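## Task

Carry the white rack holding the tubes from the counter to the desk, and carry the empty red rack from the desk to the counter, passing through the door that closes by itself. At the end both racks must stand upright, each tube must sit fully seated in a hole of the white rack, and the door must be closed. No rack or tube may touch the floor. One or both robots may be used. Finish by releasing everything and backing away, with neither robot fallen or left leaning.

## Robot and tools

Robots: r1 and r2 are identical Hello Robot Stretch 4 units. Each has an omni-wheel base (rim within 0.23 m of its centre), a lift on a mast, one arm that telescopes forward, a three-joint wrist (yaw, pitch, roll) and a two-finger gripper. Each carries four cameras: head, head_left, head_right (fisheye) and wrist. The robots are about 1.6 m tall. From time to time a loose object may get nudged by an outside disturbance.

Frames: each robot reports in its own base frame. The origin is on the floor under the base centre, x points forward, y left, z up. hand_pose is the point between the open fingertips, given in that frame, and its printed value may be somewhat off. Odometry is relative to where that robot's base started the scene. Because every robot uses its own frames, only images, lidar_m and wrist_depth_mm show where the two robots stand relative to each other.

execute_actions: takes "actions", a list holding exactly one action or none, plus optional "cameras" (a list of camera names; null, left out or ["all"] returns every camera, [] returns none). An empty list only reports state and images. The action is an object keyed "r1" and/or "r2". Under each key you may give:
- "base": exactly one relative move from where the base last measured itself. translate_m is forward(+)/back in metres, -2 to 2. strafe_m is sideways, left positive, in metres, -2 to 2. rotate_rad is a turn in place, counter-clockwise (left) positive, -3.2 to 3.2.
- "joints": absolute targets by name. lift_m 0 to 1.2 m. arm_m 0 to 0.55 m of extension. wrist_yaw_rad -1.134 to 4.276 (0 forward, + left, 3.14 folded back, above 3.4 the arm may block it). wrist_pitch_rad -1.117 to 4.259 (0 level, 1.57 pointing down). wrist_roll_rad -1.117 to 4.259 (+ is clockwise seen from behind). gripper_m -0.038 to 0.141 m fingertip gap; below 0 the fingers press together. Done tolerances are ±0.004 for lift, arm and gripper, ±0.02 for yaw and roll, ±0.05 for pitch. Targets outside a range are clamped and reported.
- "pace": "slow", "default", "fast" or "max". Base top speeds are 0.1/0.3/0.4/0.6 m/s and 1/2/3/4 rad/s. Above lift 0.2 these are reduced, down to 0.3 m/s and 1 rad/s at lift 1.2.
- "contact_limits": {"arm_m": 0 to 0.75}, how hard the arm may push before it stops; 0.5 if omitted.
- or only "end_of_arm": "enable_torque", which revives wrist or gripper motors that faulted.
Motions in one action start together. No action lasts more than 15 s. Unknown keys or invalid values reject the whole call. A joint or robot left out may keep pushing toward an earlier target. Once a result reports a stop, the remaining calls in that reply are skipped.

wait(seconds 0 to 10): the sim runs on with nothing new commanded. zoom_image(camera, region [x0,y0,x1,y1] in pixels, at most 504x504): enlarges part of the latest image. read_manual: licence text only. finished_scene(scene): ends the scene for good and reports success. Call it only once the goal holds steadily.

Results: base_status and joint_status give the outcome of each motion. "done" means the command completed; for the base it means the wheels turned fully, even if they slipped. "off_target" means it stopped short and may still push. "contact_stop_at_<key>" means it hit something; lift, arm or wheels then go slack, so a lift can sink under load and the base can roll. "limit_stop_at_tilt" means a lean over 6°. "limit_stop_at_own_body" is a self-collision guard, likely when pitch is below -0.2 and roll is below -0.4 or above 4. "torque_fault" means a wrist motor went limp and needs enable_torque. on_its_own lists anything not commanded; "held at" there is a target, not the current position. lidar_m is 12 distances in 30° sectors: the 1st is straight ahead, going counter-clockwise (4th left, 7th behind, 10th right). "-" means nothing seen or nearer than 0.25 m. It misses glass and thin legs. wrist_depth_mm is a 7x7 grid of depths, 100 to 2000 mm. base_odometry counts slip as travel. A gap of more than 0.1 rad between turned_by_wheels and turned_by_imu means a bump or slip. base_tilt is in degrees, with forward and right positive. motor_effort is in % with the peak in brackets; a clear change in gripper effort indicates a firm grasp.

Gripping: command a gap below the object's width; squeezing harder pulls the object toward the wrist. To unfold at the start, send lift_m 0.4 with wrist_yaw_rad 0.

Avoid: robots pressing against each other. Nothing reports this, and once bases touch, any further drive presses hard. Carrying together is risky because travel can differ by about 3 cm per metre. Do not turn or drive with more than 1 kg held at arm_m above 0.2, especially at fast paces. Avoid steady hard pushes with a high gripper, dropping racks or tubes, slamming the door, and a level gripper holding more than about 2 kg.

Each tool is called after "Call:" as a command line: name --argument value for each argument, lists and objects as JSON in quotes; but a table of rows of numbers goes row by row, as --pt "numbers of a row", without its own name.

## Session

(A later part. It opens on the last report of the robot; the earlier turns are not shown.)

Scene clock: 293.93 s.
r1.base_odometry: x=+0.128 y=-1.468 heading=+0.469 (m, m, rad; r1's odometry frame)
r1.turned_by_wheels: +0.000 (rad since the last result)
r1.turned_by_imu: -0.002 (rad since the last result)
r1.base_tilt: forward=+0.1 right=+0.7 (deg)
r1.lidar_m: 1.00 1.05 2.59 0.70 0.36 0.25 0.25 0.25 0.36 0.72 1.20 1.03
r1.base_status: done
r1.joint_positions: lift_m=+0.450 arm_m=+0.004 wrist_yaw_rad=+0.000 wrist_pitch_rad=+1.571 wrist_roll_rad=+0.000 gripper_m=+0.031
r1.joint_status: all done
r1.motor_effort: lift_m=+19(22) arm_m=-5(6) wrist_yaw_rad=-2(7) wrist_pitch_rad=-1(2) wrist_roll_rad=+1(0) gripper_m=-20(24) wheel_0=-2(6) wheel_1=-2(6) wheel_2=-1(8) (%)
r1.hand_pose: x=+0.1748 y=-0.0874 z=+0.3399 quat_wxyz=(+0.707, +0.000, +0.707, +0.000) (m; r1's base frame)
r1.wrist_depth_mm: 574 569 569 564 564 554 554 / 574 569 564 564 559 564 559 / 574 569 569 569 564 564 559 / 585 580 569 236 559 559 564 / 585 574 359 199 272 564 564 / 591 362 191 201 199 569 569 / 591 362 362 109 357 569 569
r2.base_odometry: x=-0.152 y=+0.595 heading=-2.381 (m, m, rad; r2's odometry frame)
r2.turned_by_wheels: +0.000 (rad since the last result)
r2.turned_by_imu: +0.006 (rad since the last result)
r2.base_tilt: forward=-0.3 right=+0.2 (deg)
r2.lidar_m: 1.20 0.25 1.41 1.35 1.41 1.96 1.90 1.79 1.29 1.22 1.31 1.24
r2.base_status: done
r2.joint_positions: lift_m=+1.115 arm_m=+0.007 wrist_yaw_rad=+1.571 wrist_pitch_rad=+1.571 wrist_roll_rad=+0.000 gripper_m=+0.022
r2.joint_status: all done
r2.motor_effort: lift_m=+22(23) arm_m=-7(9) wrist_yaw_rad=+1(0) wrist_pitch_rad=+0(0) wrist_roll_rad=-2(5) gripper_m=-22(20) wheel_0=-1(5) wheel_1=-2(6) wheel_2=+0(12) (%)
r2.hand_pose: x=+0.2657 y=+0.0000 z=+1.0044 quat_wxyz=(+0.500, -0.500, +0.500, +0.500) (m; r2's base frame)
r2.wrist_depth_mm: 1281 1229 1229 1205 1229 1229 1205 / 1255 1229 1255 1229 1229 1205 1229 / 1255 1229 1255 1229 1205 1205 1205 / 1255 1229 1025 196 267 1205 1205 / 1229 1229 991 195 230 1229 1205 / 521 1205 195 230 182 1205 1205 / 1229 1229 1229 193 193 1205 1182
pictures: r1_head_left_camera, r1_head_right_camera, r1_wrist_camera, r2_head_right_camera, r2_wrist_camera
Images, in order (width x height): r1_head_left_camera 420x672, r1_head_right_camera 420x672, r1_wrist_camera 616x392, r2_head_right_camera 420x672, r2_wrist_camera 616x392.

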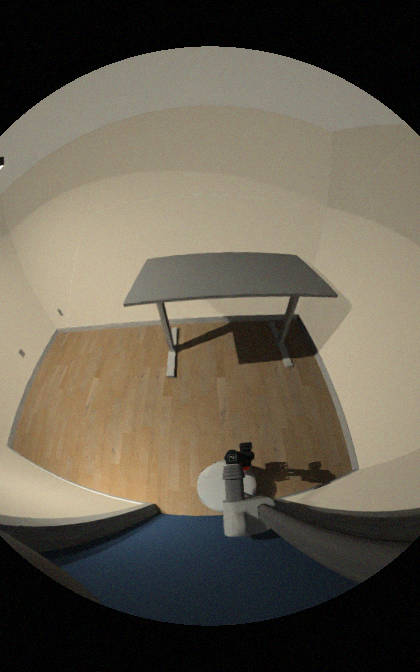

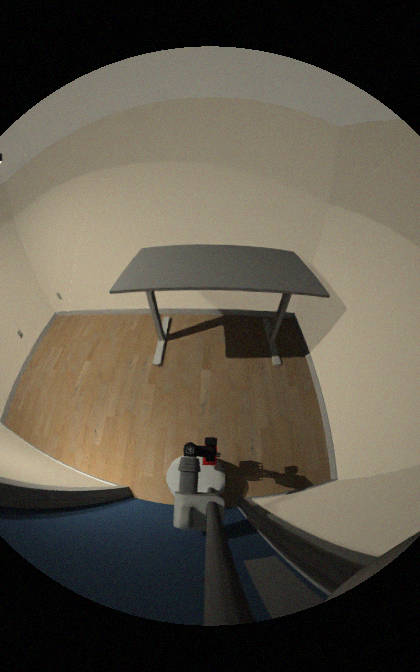

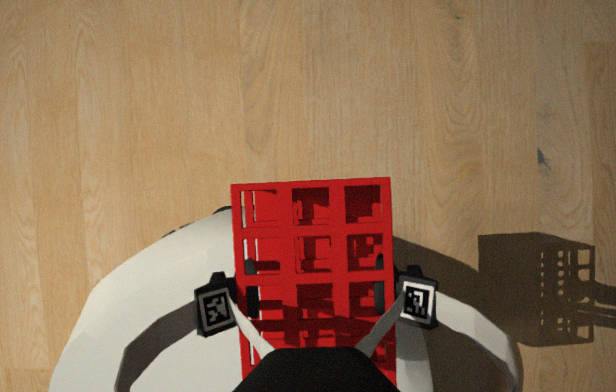

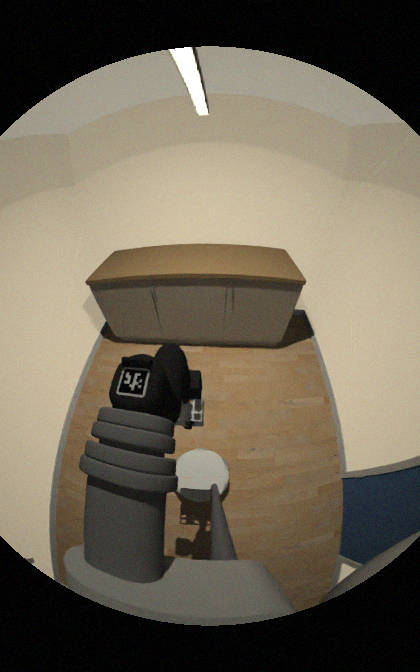

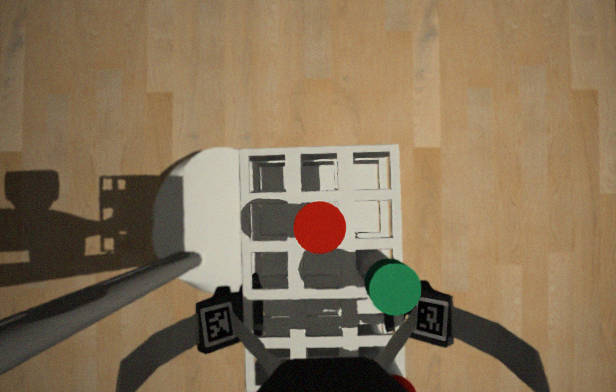

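Call:
execute_actions --actions '[{"r1": {"base": {"translate_m": -0.24}, "pace": "slow"}, "r2": {"base": {"translate_m": -0.58}, "joints": {"lift_m": 0.47}, "pace": "fast"}}]' --cameras '["r1_head_left_camera", "r1_head_right_camera", "r2_head_right_camera"]'

Scene clock: 304.33 s.
r1.base_odometry: x=-0.085 y=-1.576 heading=+0.469 (m, m, rad; r1's odometry frame)
r1.turned_by_wheels: +0.000 (rad since the last result)
r1.turned_by_imu: -0.007 (rad since the last result)
r1.base_tilt: forward=-0.1 right=+0.7 (deg)
r1.lidar_m: 1.24 1.27 2.67 0.35 0.25 - 0.25 0.25 1.21 0.29 1.20 1.31
r1.base_status: done
r1.joint_positions: lift_m=+0.450 arm_m=+0.004 wrist_yaw_rad=+0.000 wrist_pitch_rad=+1.571 wrist_roll_rad=+0.000 gripper_m=+0.031
r1.joint_status: not commanded
r1.motor_effort: lift_m=+21(21) arm_m=-5(5) wrist_yaw_rad=-1(2) wrist_pitch_rad=-2(2) wrist_roll_rad=+0(1) gripper_m=-19(25) wheel_0=-8(16) wheel_1=-7(23) wheel_2=+12(26) (%)
r1.hand_pose: x=+0.1747 y=-0.0874 z=+0.3398 quat_wxyz=(+0.707, +0.000, +0.707, +0.000) (m; r1's base frame)
r1.wrist_depth_mm: 569 569 564 564 559 554 554 / 574 574 569 564 559 559 554 / 580 574 574 569 559 559 559 / 580 580 574 236 564 564 559 / 585 580 359 200 272 569 559 / 585 362 191 201 199 480 455 / 585 362 362 109 359 530 377
r2.base_odometry: x=+0.268 y=+0.995 heading=-2.381 (m, m, rad; r2's odometry frame)
r2.turned_by_wheels: +0.000 (rad since the last result)
r2.turned_by_imu: +0.006 (rad since the last result)
r2.base_tilt: forward=-0.3 right=+0.1 (deg)
r2.lidar_m: 0.31 0.25 1.41 1.34 1.41 1.38 1.28 1.39 0.96 1.02 1.28 1.82
r2.base_status: done
r2.joint_positions: lift_m=+0.470 arm_m=+0.007 wrist_yaw_rad=+1.571 wrist_pitch_rad=+1.571 wrist_roll_rad=+0.000 gripper_m=+0.022
r2.joint_status: all done
r2.motor_effort: lift_m=+15(22) arm_m=-7(7) wrist_yaw_rad=+1(1) wrist_pitch_rad=+0(0) wrist_roll_rad=-1(1) gripper_m=-18(21) wheel_0=-1(8) wheel_1=+0(7) wheel_2=+0(10) (%)
r2.hand_pose: x=+0.2657 y=+0.0000 z=+0.3600 quat_wxyz=(+0.500, -0.500, +0.500, +0.500) (m; r2's base frame)
r2.wrist_depth_mm: 597 591 597 585 580 574 574 / 377 379 591 585 580 574 574 / 375 373 384 585 580 580 574 / 375 373 373 196 266 574 574 / 375 373 373 196 230 574 574 / 375 373 195 230 183 569 569 / 375 373 373 194 193 569 569
pictures: r1_head_left_camera, r1_head_right_camera, r2_head_right_camera
Images, in order (width x height): r1_head_left_camera 420x672, r1_head_right_camera 420x672, r2_head_right_camera 420x672.

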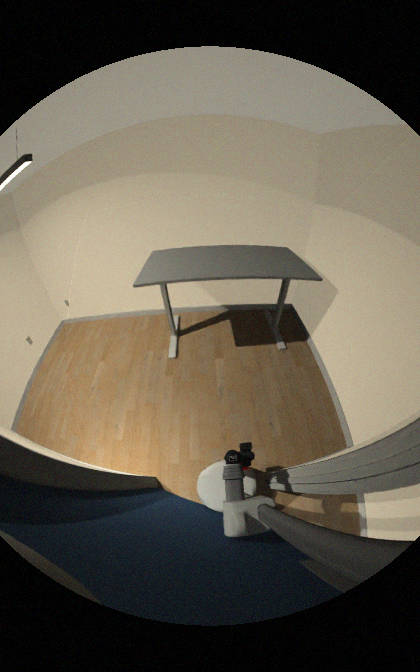

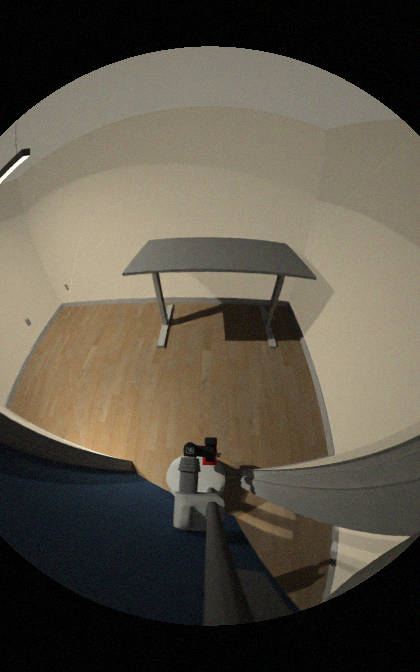

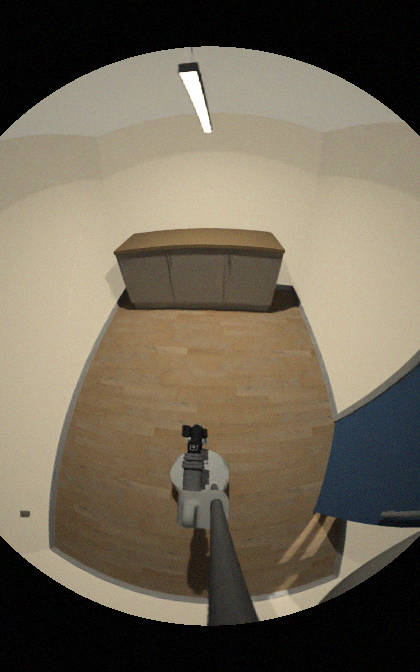

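Call:
execute_actions --actions '[{"r1": {"base": {"translate_m": -0.82}, "pace": "default"}, "r2": {"base": {"translate_m": -0.82}, "pace": "fast"}}]' --cameras '["r1_head_left_camera", "r1_head_right_camera", "r2_head_right_camera", "r2_head_camera"]'

Scene clock: 327.43 s.
r1.base_odometry: x=-0.817 y=-1.946 heading=+0.468 (m, m, rad; r1's odometry frame)
r1.turned_by_wheels: +0.000 (rad since the last result)
r1.turned_by_imu: -0.104 (rad since the last result)
r1.base_tilt: forward=-0.1 right=+0.6 (deg)
r1.lidar_m: 2.03 0.48 0.25 0.25 - 2.05 1.88 0.72 0.64 1.25 1.15 0.82
r1.base_status: done
r1.joint_positions: lift_m=+0.450 arm_m=+0.004 wrist_yaw_rad=+0.000 wrist_pitch_rad=+1.571 wrist_roll_rad=+0.000 gripper_m=+0.031
r1.joint_status: not commanded
r1.motor_effort: lift_m=+21(21) arm_m=-5(5) wrist_yaw_rad=-1(2) wrist_pitch_rad=-3(3) wrist_roll_rad=+0(0) gripper_m=-21(23) wheel_0=-6(28) wheel_1=+1(23) wheel_2=+1(28) (%)
r1.hand_pose: x=+0.1747 y=-0.0874 z=+0.3398 quat_wxyz=(+0.707, +0.000, +0.707, +0.000) (m; r1's base frame)
r1.wrist_depth_mm: 569 569 559 564 554 559 554 / 580 569 569 564 564 554 559 / 580 574 569 564 569 564 559 / 564 574 569 236 569 559 564 / 517 574 357 199 273 564 564 / 466 362 191 201 199 574 569 / 402 362 359 109 359 569 569
r2.base_odometry: x=+0.861 y=+1.560 heading=-2.381 (m, m, rad; r2's odometry frame)
r2.turned_by_wheels: +0.000 (rad since the last result)
r2.turned_by_imu: +0.008 (rad since the last result)
r2.base_tilt: forward=-0.3 right=+0.3 (deg)
r2.lidar_m: 0.29 0.27 1.43 1.36 0.68 0.49 0.47 0.51 0.74 1.18 0.75 0.65
r2.base_status: done
r2.joint_positions: lift_m=+0.470 arm_m=+0.007 wrist_yaw_rad=+1.571 wrist_pitch_rad=+1.571 wrist_roll_rad=+0.000 gripper_m=+0.022
r2.joint_status: not commanded
r2.motor_effort: lift_m=+15(15) arm_m=-8(8) wrist_yaw_rad=+2(1) wrist_pitch_rad=+0(0) wrist_roll_rad=-1(1) gripper_m=-22(21) wheel_0=+1(6) wheel_1=+0(7) wheel_2=+0(12) (%)
r2.hand_pose: x=+0.2657 y=+0.0000 z=+0.3600 quat_wxyz=(+0.500, -0.500, +0.500, +0.500) (m; r2's base frame)
r2.wrist_depth_mm: 597 591 591 580 580 580 574 / 377 379 585 585 580 580 580 / 375 375 384 574 580 580 574 / 375 375 373 196 267 574 574 / 373 373 370 196 230 574 569 / 373 370 195 229 183 574 574 / 373 368 370 193 193 569 564
pictures: r1_head_left_camera, r1_head_right_camera, r2_head_camera, r2_head_right_camera
Images, in order (width x height): r1_head_left_camera 420x672, r1_head_right_camera 420x672, r2_head_camera 420x560, r2_head_right_camera 420x672.

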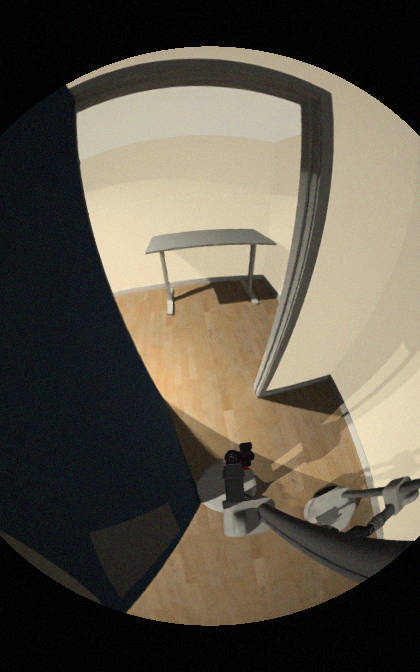

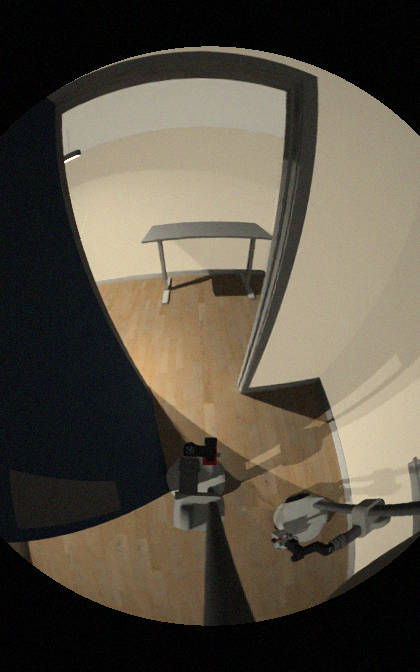

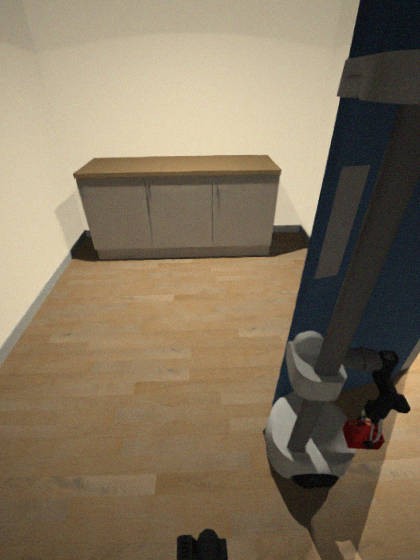

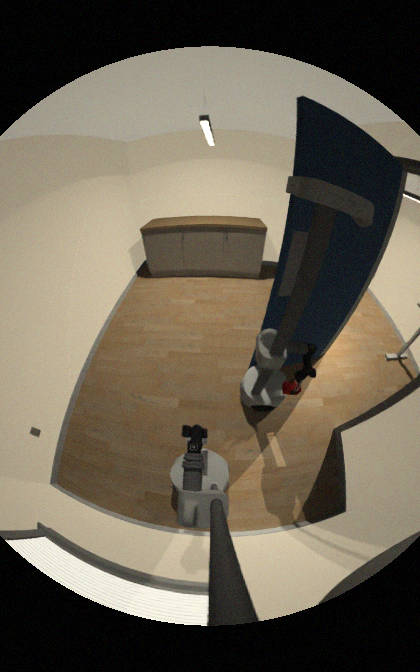

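Call:
zoom_image --camera "r2_head_right_camera" --region '[230, 300, 420, 520]'

Region (230, 300, 420, 520) of r2_head_right_camera's 420x672 image, scaled by 2.291, with more detail than that image has; it fills the left 435 columns of this view, and the rest is white.

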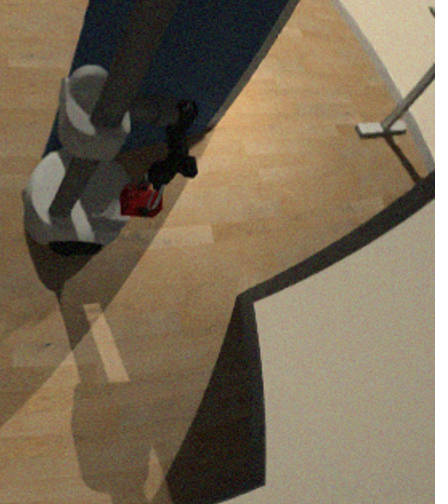

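Call:
execute_actions --actions '[{"r1": {"base": {"strafe_m": 0.24}, "pace": "default"}, "r2": {"base": {"rotate_rad": -1.06}, "joints": {"lift_m": 0.44}, "pace": "default"}}]' --cameras '["r1_head_left_camera", "r1_head_right_camera", "r2_head_left_camera", "r2_head_camera"]'

Scene clock: 359.80 s.
r1.base_odometry: x=-0.924 y=-1.735 heading=+0.471 (m, m, rad; r1's odometry frame)
r1.turned_by_wheels: +0.003 (rad since the last result)
r1.turned_by_imu: -0.008 (rad since the last result)
r1.base_tilt: forward=+0.0 right=+0.6 (deg)
r1.lidar_m: 2.00 0.31 0.25 - 0.25 2.05 1.90 1.95 0.81 0.84 1.14 0.94
r1.base_status: done
r1.joint_positions: lift_m=+0.450 arm_m=+0.004 wrist_yaw_rad=+0.000 wrist_pitch_rad=+1.571 wrist_roll_rad=+0.000 gripper_m=+0.031
r1.joint_status: not commanded
r1.on_its_own: the wheels are slack since a contact_stop
r1.motor_effort: lift_m=+21(21) arm_m=-5(5) wrist_yaw_rad=-2(1) wrist_pitch_rad=-1(1) wrist_roll_rad=+0(0) gripper_m=-22(24) wheel_0=+0(27) wheel_1=+0(34) wheel_2=+0(6) (%)
r1.hand_pose: x=+0.1747 y=-0.0874 z=+0.3397 quat_wxyz=(+0.707, +0.000, +0.707, +0.000) (m; r1's base frame)
r1.wrist_depth_mm: 459 569 564 559 559 554 554 / 459 580 569 559 559 564 554 / 449 574 569 569 564 559 559 / 439 580 574 236 574 559 564 / 424 508 357 199 272 569 564 / 410 364 192 201 199 574 564 / 366 362 362 109 357 569 569
r2.base_odometry: x=+0.861 y=+1.560 heading=+2.843 (m, m, rad; r2's odometry frame)
r2.turned_by_wheels: -1.060 (rad since the last result)
r2.turned_by_imu: -1.070 (rad since the last result)
r2.base_tilt: forward=-0.3 right=+0.2 (deg)
r2.lidar_m: 1.56 0.26 2.59 1.95 1.44 1.38 0.72 0.49 0.48 0.49 0.71 1.19
r2.base_status: done
r2.joint_positions: lift_m=+0.440 arm_m=+0.007 wrist_yaw_rad=+1.571 wrist_pitch_rad=+1.571 wrist_roll_rad=+0.000 gripper_m=+0.022
r2.joint_status: all done
r2.motor_effort: lift_m=+16(14) arm_m=-7(8) wrist_yaw_rad=+1(1) wrist_pitch_rad=-1(1) wrist_roll_rad=-1(3) gripper_m=-19(19) wheel_0=+1(5) wheel_1=+0(8) wheel_2=+1(6) (%)
r2.hand_pose: x=+0.2657 y=-0.0001 z=+0.3300 quat_wxyz=(+0.500, -0.500, +0.500, +0.500) (m; r2's base frame)
r2.wrist_depth_mm: 564 564 559 554 549 549 549 / 345 347 559 554 549 549 539 / 343 343 362 554 549 544 549 / 345 343 343 195 267 549 549 / 343 342 342 195 230 549 544 / 343 342 195 230 183 549 544 / 343 342 342 193 193 539 544
pictures: r1_head_left_camera, r1_head_right_camera, r2_head_camera, r2_head_left_camera
Images, in order (width x height): r1_head_left_camera 420x672, r1_head_right_camera 420x672, r2_head_camera 420x560, r2_head_left_camera 420x672.

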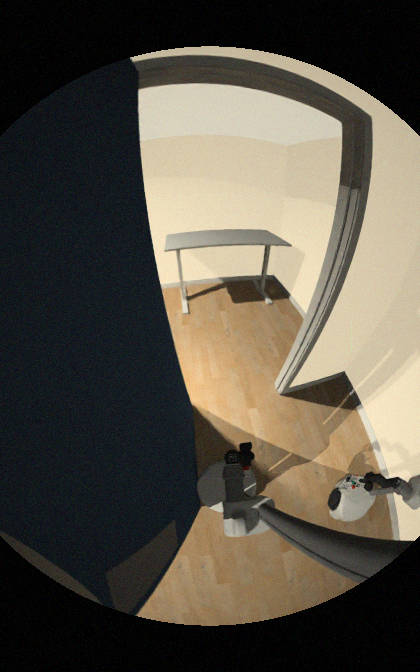

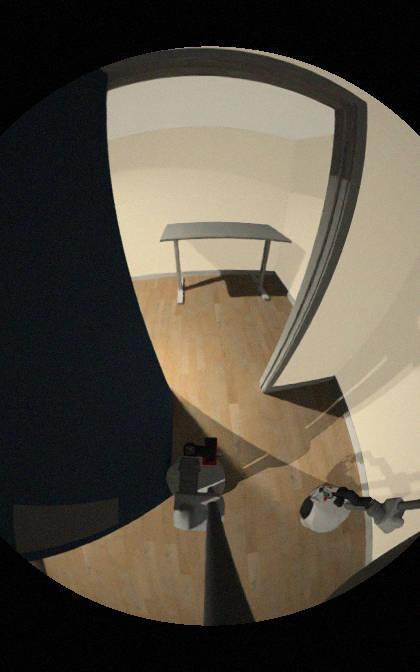

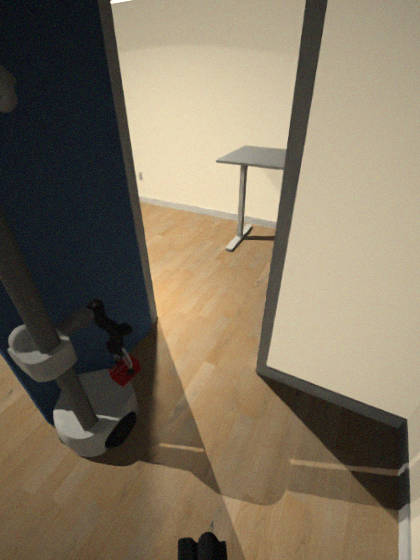

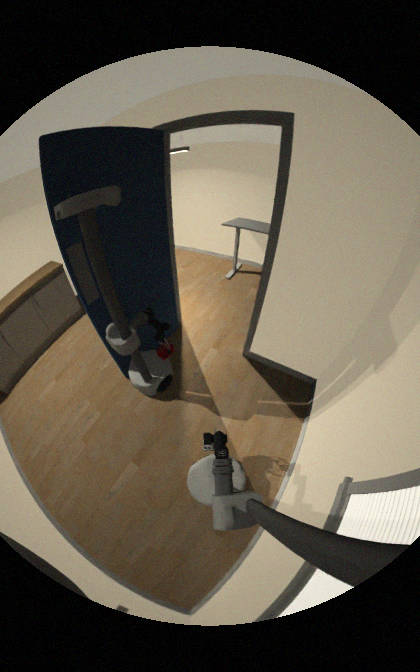

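Call:
execute_actions --actions '[{"r1": {"base": {"rotate_rad": 0.17}, "pace": "slow"}, "r2": {"base": {"strafe_m": -0.06}, "pace": "fast"}}]' --cameras '["r1_head_left_camera", "r1_head_right_camera", "r2_head_left_camera", "r2_head_camera"]'

Scene clock: 368.10 s.
r1.base_odometry: x=-0.924 y=-1.735 heading=+0.640 (m, m, rad; r1's odometry frame)
r1.turned_by_wheels: +0.169 (rad since the last result)
r1.turned_by_imu: +0.167 (rad since the last result)
r1.base_tilt: forward=+0.0 right=+0.6 (deg)
r1.lidar_m: 0.57 0.25 0.25 - 0.25 1.95 1.89 2.03 0.84 1.46 0.94 0.96
r1.base_status: done
r1.joint_positions: lift_m=+0.450 arm_m=+0.004 wrist_yaw_rad=+0.000 wrist_pitch_rad=+1.571 wrist_roll_rad=+0.000 gripper_m=+0.031
r1.joint_status: not commanded
r1.motor_effort: lift_m=+21(21) arm_m=-5(5) wrist_yaw_rad=-1(2) wrist_pitch_rad=-3(2) wrist_roll_rad=+0(0) gripper_m=-20(22) wheel_0=-8(8) wheel_1=+0(7) wheel_2=-1(9) (%)
r1.hand_pose: x=+0.1747 y=-0.0874 z=+0.3397 quat_wxyz=(+0.707, +0.000, +0.707, +0.000) (m; r1's base frame)
r1.wrist_depth_mm: 362 517 564 559 559 554 554 / 370 530 559 569 569 559 554 / 377 539 574 569 564 559 559 / 384 559 574 236 569 569 559 / 387 462 359 199 272 564 569 / 389 364 191 201 200 569 569 / 368 362 362 109 359 574 569
r2.base_odometry: x=+0.879 y=+1.618 heading=+2.843 (m, m, rad; r2's odometry frame)
r2.turned_by_wheels: +0.000 (rad since the last result)
r2.turned_by_imu: +0.001 (rad since the last result)
r2.base_tilt: forward=-0.2 right=+0.2 (deg)
r2.lidar_m: 1.22 0.28 2.63 2.00 1.46 1.39 0.62 0.44 0.42 0.45 0.65 1.17
r2.base_status: done
r2.joint_positions: lift_m=+0.440 arm_m=+0.007 wrist_yaw_rad=+1.571 wrist_pitch_rad=+1.571 wrist_roll_rad=+0.000 gripper_m=+0.022
r2.joint_status: not commanded
r2.motor_effort: lift_m=+16(16) arm_m=-8(7) wrist_yaw_rad=+3(1) wrist_pitch_rad=+0(1) wrist_roll_rad=-1(1) gripper_m=-23(20) wheel_0=+0(9) wheel_1=+1(12) wheel_2=+0(1) (%)
r2.hand_pose: x=+0.2657 y=-0.0001 z=+0.3300 quat_wxyz=(+0.500, -0.500, +0.500, +0.500) (m; r2's base frame)
r2.wrist_depth_mm: 564 559 559 554 559 554 549 / 345 349 559 559 559 544 544 / 345 343 359 549 554 549 539 / 343 343 340 196 267 544 544 / 345 342 342 195 229 544 544 / 343 340 195 229 183 544 544 / 343 340 342 194 193 544 539
pictures: r1_head_left_camera, r1_head_right_camera, r2_head_camera, r2_head_left_camera
Images, in order (width x height): r1_head_left_camera 420x672, r1_head_right_camera 420x672, r2_head_camera 420x560, r2_head_left_camera 420x672.

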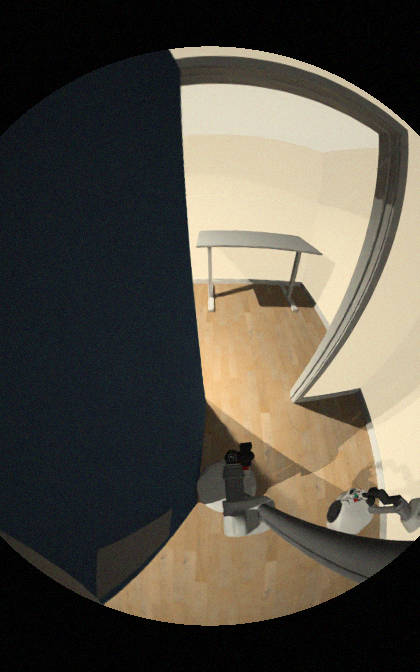

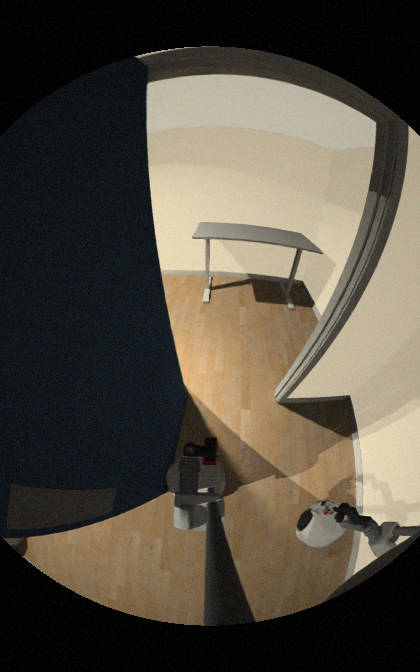

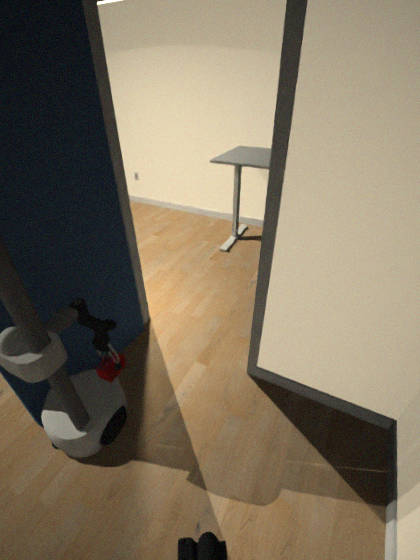

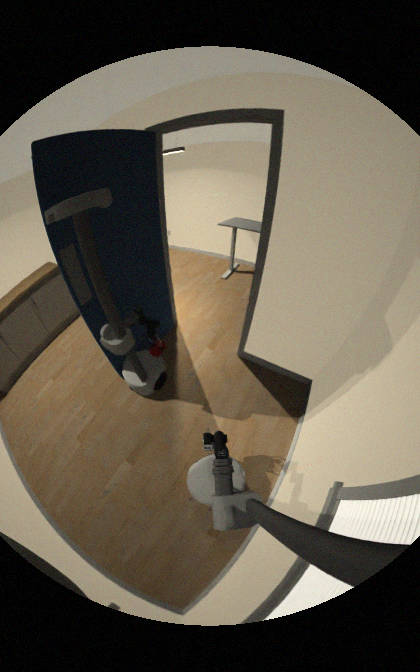

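Call:
execute_actions --actions '[{"r1": {"base": {"translate_m": -0.56}, "pace": "default"}, "r2": {"base": {"translate_m": 1.8}, "pace": "max"}}]' --cameras '["r1_head_left_camera", "r1_wrist_camera", "r2_head_left_camera", "r2_head_right_camera", "r2_wrist_camera"]'

Scene clock: 403.17 s.
r1.base_odometry: x=-1.373 y=-2.069 heading=+0.640 (m, m, rad; r1's odometry frame)
r1.turned_by_wheels: +0.000 (rad since the last result)
r1.turned_by_imu: -0.002 (rad since the last result)
r1.base_tilt: forward=+0.0 right=+0.4 (deg)
r1.lidar_m: 0.75 1.33 1.69 1.65 1.76 1.37 1.33 1.42 1.47 1.42 1.54 0.61
r1.base_status: done
r1.joint_positions: lift_m=+0.450 arm_m=+0.004 wrist_yaw_rad=+0.000 wrist_pitch_rad=+1.571 wrist_roll_rad=+0.000 gripper_m=+0.031
r1.joint_status: not commanded
r1.motor_effort: lift_m=+21(21) arm_m=-5(5) wrist_yaw_rad=-1(2) wrist_pitch_rad=-2(1) wrist_roll_rad=+1(0) gripper_m=-21(25) wheel_0=-1(8) wheel_1=-1(4) wheel_2=-1(9) (%)
r1.hand_pose: x=+0.1747 y=-0.0874 z=+0.3397 quat_wxyz=(+0.707, +0.000, +0.707, +0.000) (m; r1's base frame)
r1.wrist_depth_mm: 574 569 564 564 559 559 554 / 574 574 564 569 564 554 554 / 574 574 569 564 564 559 554 / 585 574 569 236 564 564 564 / 585 580 362 199 273 569 564 / 585 364 191 200 200 574 574 / 591 362 359 109 357 574 574
r2.base_odometry: x=-0.841 y=+2.147 heading=+2.843 (m, m, rad; r2's odometry frame)
r2.turned_by_wheels: +0.000 (rad since the last result)
r2.turned_by_imu: -0.006 (rad since the last result)
r2.base_tilt: forward=-0.3 right=+0.2 (deg)
r2.lidar_m: 0.99 0.25 0.87 0.37 0.39 0.50 1.94 0.55 0.91 1.40 0.98 0.93
r2.base_status: done
r2.joint_positions: lift_m=+0.440 arm_m=+0.007 wrist_yaw_rad=+1.571 wrist_pitch_rad=+1.571 wrist_roll_rad=+0.000 gripper_m=+0.022
r2.joint_status: not commanded
r2.motor_effort: lift_m=+16(16) arm_m=-8(7) wrist_yaw_rad=+1(1) wrist_pitch_rad=+0(1) wrist_roll_rad=+0(2) gripper_m=-20(21) wheel_0=-1(5) wheel_1=+0(7) wheel_2=+2(16) (%)
r2.hand_pose: x=+0.2657 y=-0.0001 z=+0.3300 quat_wxyz=(+0.500, -0.500, +0.500, +0.500) (m; r2's base frame)
r2.wrist_depth_mm: 559 559 559 554 549 549 549 / 347 347 554 554 549 549 544 / 343 345 359 554 549 549 549 / 345 343 342 196 267 544 544 / 345 342 342 196 229 544 544 / 343 342 195 229 183 544 539 / 343 340 340 194 193 539 539
pictures: r1_head_left_camera, r1_wrist_camera, r2_head_left_camera, r2_head_right_camera, r2_wrist_camera
Images, in order (width x height): r1_head_left_camera 420x672, r1_wrist_camera 616x392, r2_head_left_camera 420x672, r2_head_right_camera 420x672, r2_wrist_camera 616x392.

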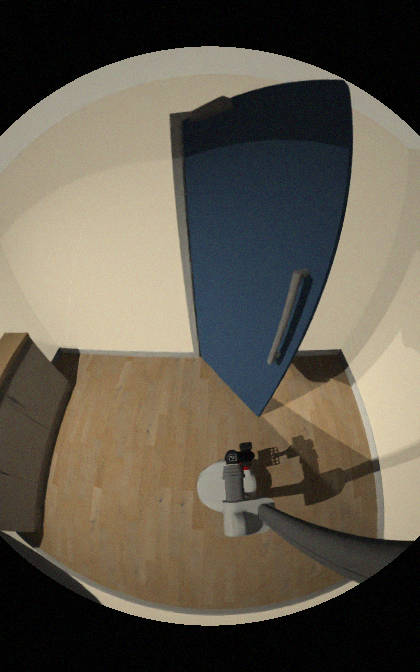

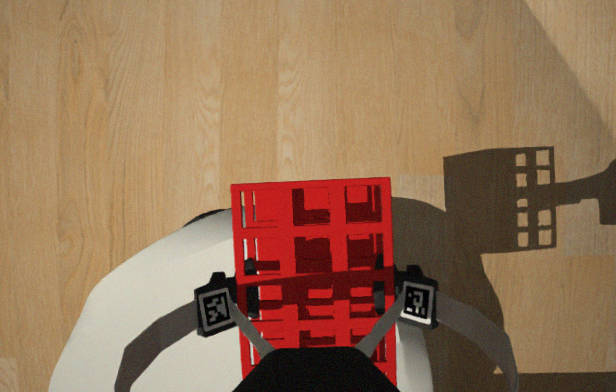

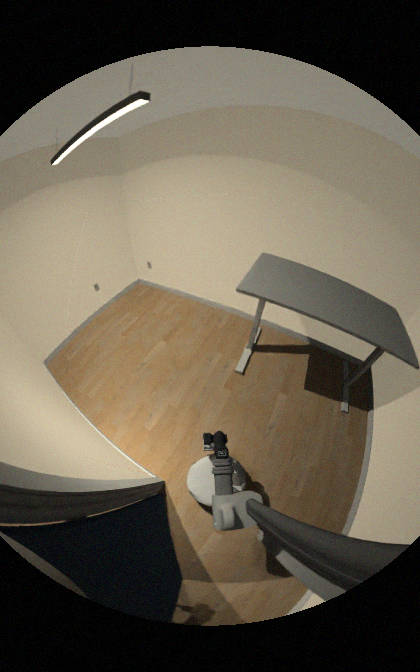

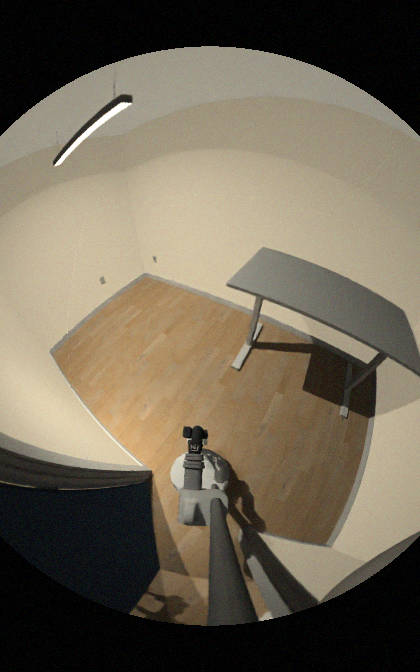

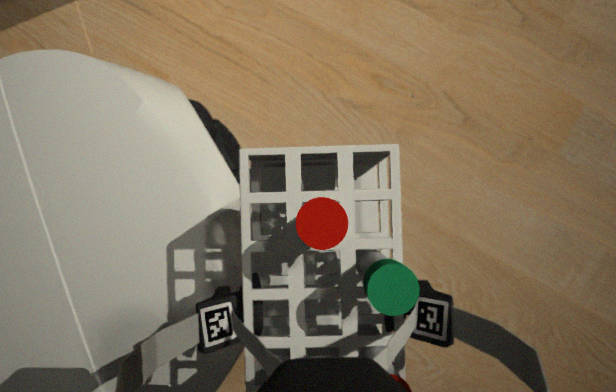

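Call:
execute_actions --actions '[{"r1": {"base": {"strafe_m": 1.17}, "joints": {"lift_m": 1.10, "wrist_yaw_rad": 1.571}, "pace": "max"}, "r2": {"base": {"rotate_rad": -0.56}, "joints": {"lift_m": 1.145, "arm_m": 0.42}, "pace": "fast"}}]' --cameras '["r1_head_left_camera", "r1_wrist_camera", "r2_head_left_camera", "r2_wrist_camera"]'

Scene clock: 418.47 s.
r1.base_odometry: x=-2.072 y=-1.131 heading=+0.640 (m, m, rad; r1's odometry frame)
r1.turned_by_wheels: +0.000 (rad since the last result)
r1.turned_by_imu: -0.003 (rad since the last result)
r1.base_tilt: forward=+0.0 right=+0.7 (deg)
r1.lidar_m: 1.32 0.65 0.51 0.46 0.51 0.75 1.25 1.33 1.96 2.62 1.77 1.36
r1.base_status: done
r1.joint_positions: lift_m=+1.100 arm_m=+0.004 wrist_yaw_rad=+1.571 wrist_pitch_rad=+1.571 wrist_roll_rad=+0.000 gripper_m=+0.031
r1.joint_status: all done
r1.motor_effort: lift_m=+22(26) arm_m=-5(5) wrist_yaw_rad=-1(6) wrist_pitch_rad=-2(2) wrist_roll_rad=+0(0) gripper_m=-22(23) wheel_0=+1(12) wheel_1=-3(10) wheel_2=+0(1) (%)
r1.hand_pose: x=+0.2622 y=-0.0001 z=+0.9896 quat_wxyz=(+0.500, -0.500, +0.500, +0.500) (m; r1's base frame)
r1.wrist_depth_mm: 1160 1229 1229 1205 1229 1182 1182 / 1255 1255 1255 1205 1205 1205 1182 / 1255 1229 1025 1205 1229 1205 1182 / 1255 1255 1025 236 1205 1229 1205 / 1255 1281 1025 200 272 1229 1205 / 488 1255 191 201 200 1229 1229 / 1255 1281 1255 109 1205 1255 1229
r2.base_odometry: x=-0.841 y=+2.147 heading=+2.283 (m, m, rad; r2's odometry frame)
r2.turned_by_wheels: -0.560 (rad since the last result)
r2.turned_by_imu: -0.563 (rad since the last result)
r2.base_tilt: forward=-0.3 right=+0.1 (deg)
r2.lidar_m: 0.60 0.97 2.47 1.00 0.39 0.29 0.25 0.26 0.40 0.78 1.41 1.03
r2.base_status: done
r2.joint_positions: lift_m=+1.145 arm_m=+0.419 wrist_yaw_rad=+1.571 wrist_pitch_rad=+1.571 wrist_roll_rad=+0.000 gripper_m=+0.022
r2.joint_status: all done
r2.motor_effort: lift_m=+22(23) arm_m=+8(7) wrist_yaw_rad=+1(2) wrist_pitch_rad=+0(1) wrist_roll_rad=-1(2) gripper_m=-21(19) wheel_0=-1(7) wheel_1=-2(7) wheel_2=-1(8) (%)
r2.hand_pose: x=+0.6770 y=-0.0001 z=+1.0344 quat_wxyz=(+0.500, -0.500, +0.500, +0.500) (m; r2's base frame)
r2.wrist_depth_mm: 1229 1255 1255 1229 1229 1229 1255 / 1229 1281 1255 1255 1229 1281 1229 / 1281 1255 1255 1255 1229 1229 1229 / 1042 1060 1255 196 268 1229 1229 / 1060 1060 1255 196 229 1229 1255 / 1255 1255 195 230 183 1205 1205 / 1281 1255 1229 194 193 1255 1229
pictures: r1_head_left_camera, r1_wrist_camera, r2_head_left_camera, r2_wrist_camera
Images, in order (width x height): r1_head_left_camera 420x672, r1_wrist_camera 616x392, r2_head_left_camera 420x672, r2_wrist_camera 616x392.

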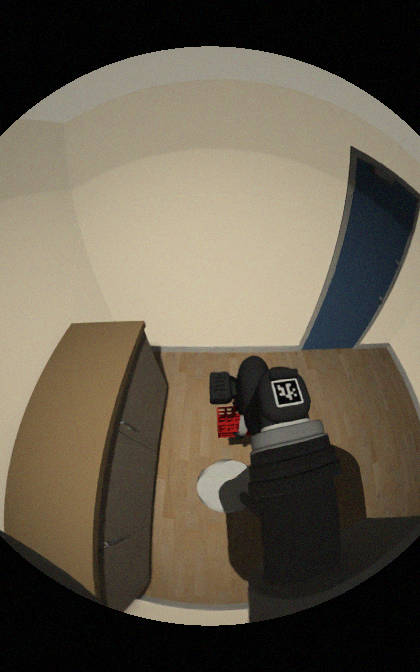

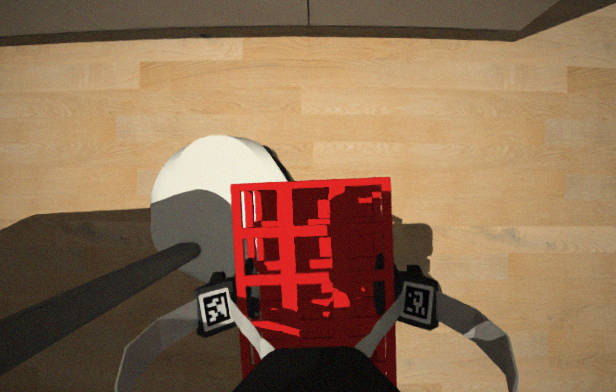

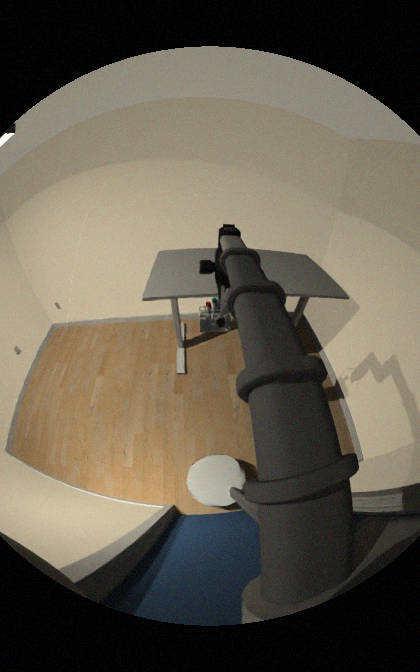

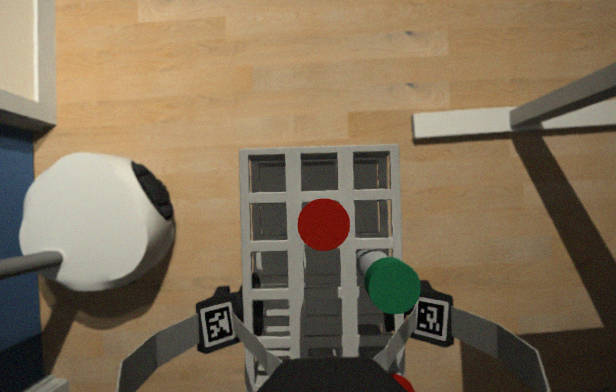

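Call:
execute_actions --actions '[]'

Scene clock: 432.50 s.
r1.base_odometry: x=-2.072 y=-1.131 heading=+0.640 (m, m, rad; r1's odometry frame)
r1.turned_by_wheels: +0.000 (rad since the last result)
r1.turned_by_imu: -0.003 (rad since the last result)
r1.base_tilt: forward=+0.0 right=+0.7 (deg)
r1.lidar_m: 1.32 0.67 0.49 0.46 0.52 0.74 1.24 1.35 1.97 2.58 1.77 1.37
r1.base_status: done
r1.joint_positions: lift_m=+1.100 arm_m=+0.004 wrist_yaw_rad=+1.571 wrist_pitch_rad=+1.571 wrist_roll_rad=+0.000 gripper_m=+0.031
r1.joint_status: all done
r1.motor_effort: lift_m=+22(26) arm_m=-5(5) wrist_yaw_rad=-1(6) wrist_pitch_rad=-2(2) wrist_roll_rad=-1(0) gripper_m=-22(23) wheel_0=+1(12) wheel_1=-3(10) wheel_2=+0(1) (%)
r1.hand_pose: x=+0.2622 y=-0.0001 z=+0.9896 quat_wxyz=(+0.500, -0.500, +0.500, +0.500) (m; r1's base frame)
r1.wrist_depth_mm: 1160 1229 1255 1205 1205 1205 1182 / 1229 1229 1229 1229 1205 1229 1229 / 1255 1229 1042 1229 1229 1229 1205 / 1255 1255 1025 235 1229 1205 1182 / 1255 1229 1025 199 273 1229 1255 / 488 1255 191 201 199 1229 1229 / 1255 1255 1308 109 1229 1229 1205
r2.base_odometry: x=-0.841 y=+2.147 heading=+2.283 (m, m, rad; r2's odometry frame)
r2.turned_by_wheels: +0.000 (rad since the last result)
r2.turned_by_imu: +0.002 (rad since the last result)
r2.base_tilt: forward=-0.2 right=+0.2 (deg)
r2.lidar_m: 0.63 1.00 2.49 1.00 0.38 0.30 0.25 0.30 0.38 0.78 1.42 1.01
r2.base_status: done
r2.joint_positions: lift_m=+1.145 arm_m=+0.419 wrist_yaw_rad=+1.571 wrist_pitch_rad=+1.571 wrist_roll_rad=+0.000 gripper_m=+0.022
r2.joint_status: all done
r2.motor_effort: lift_m=+22(23) arm_m=+8(7) wrist_yaw_rad=+0(2) wrist_pitch_rad=-1(1) wrist_roll_rad=+0(2) gripper_m=-21(19) wheel_0=-1(7) wheel_1=-2(7) wheel_2=-1(8) (%)
r2.hand_pose: x=+0.6770 y=-0.0001 z=+1.0344 quat_wxyz=(+0.500, -0.500, +0.500, +0.500) (m; r2's base frame)
r2.wrist_depth_mm: 1229 1281 1255 1255 1255 1255 1255 / 1255 1281 1281 1255 1229 1229 1255 / 1308 1255 1229 1229 1205 1229 1255 / 1078 1060 1255 196 267 1229 1205 / 1060 1060 1255 196 230 1255 1205 / 1255 1281 195 230 183 1229 1229 / 1255 1281 1255 193 193 1205 1205
pictures: r1_head_camera, r1_head_left_camera, r1_head_right_camera, r1_wrist_camera, r2_head_camera, r2_head_left_camera, r2_head_right_camera, r2_wrist_camera
Images, in order (width x height): r1_head_camera 420x560, r1_head_left_camera 420x672, r1_head_right_camera 420x672, r1_wrist_camera 616x392, r2_head_camera 420x560, r2_head_left_camera 420x672, r2_head_right_camera 420x672, r2_wrist_camera 616x392.

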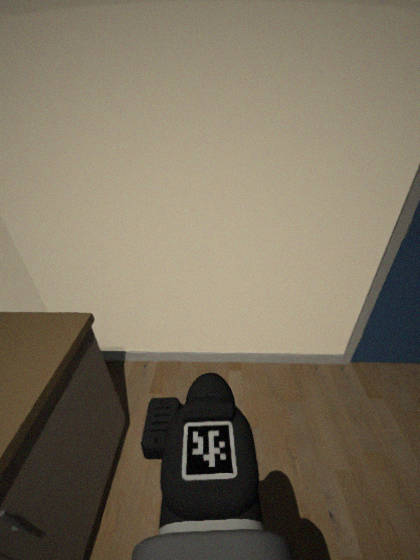

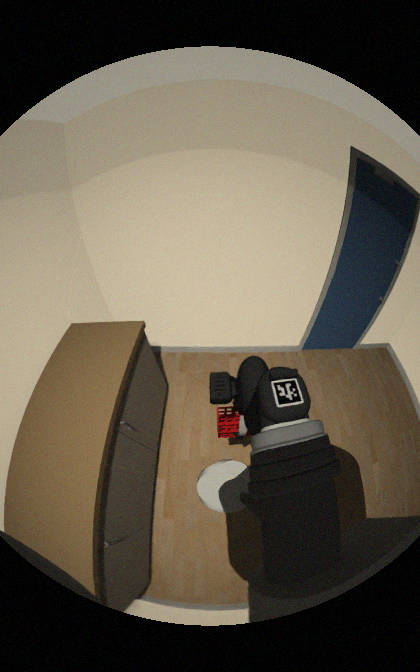

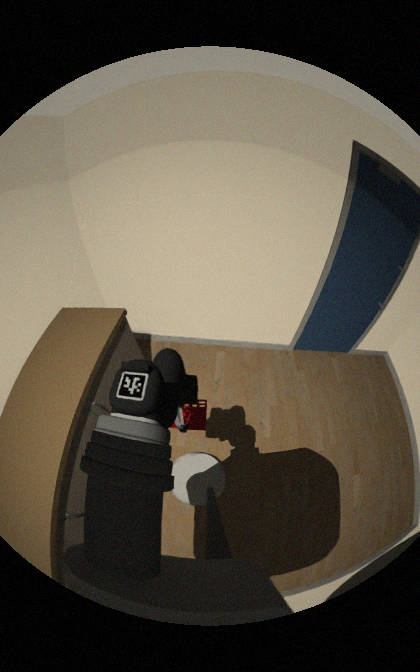

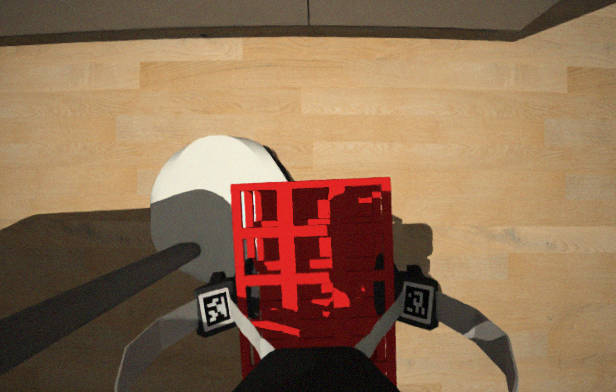

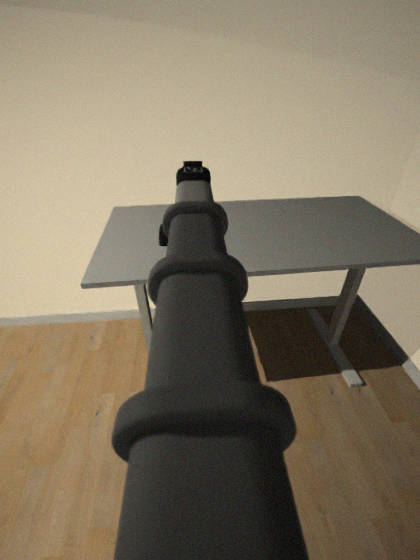

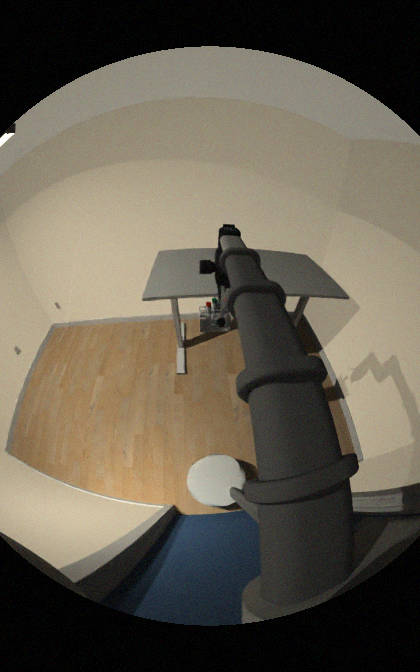

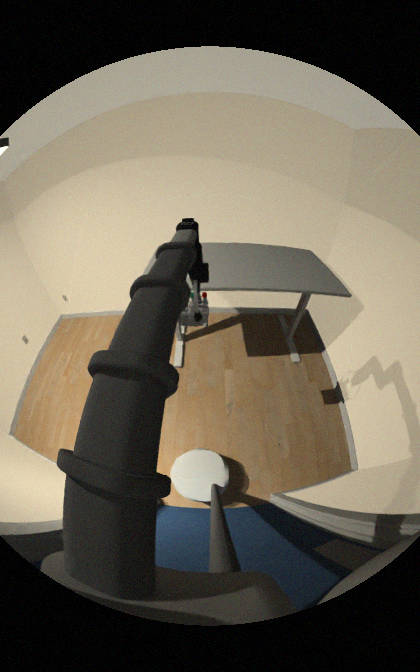

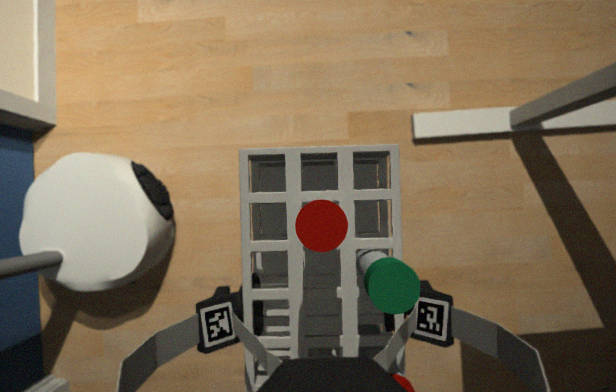

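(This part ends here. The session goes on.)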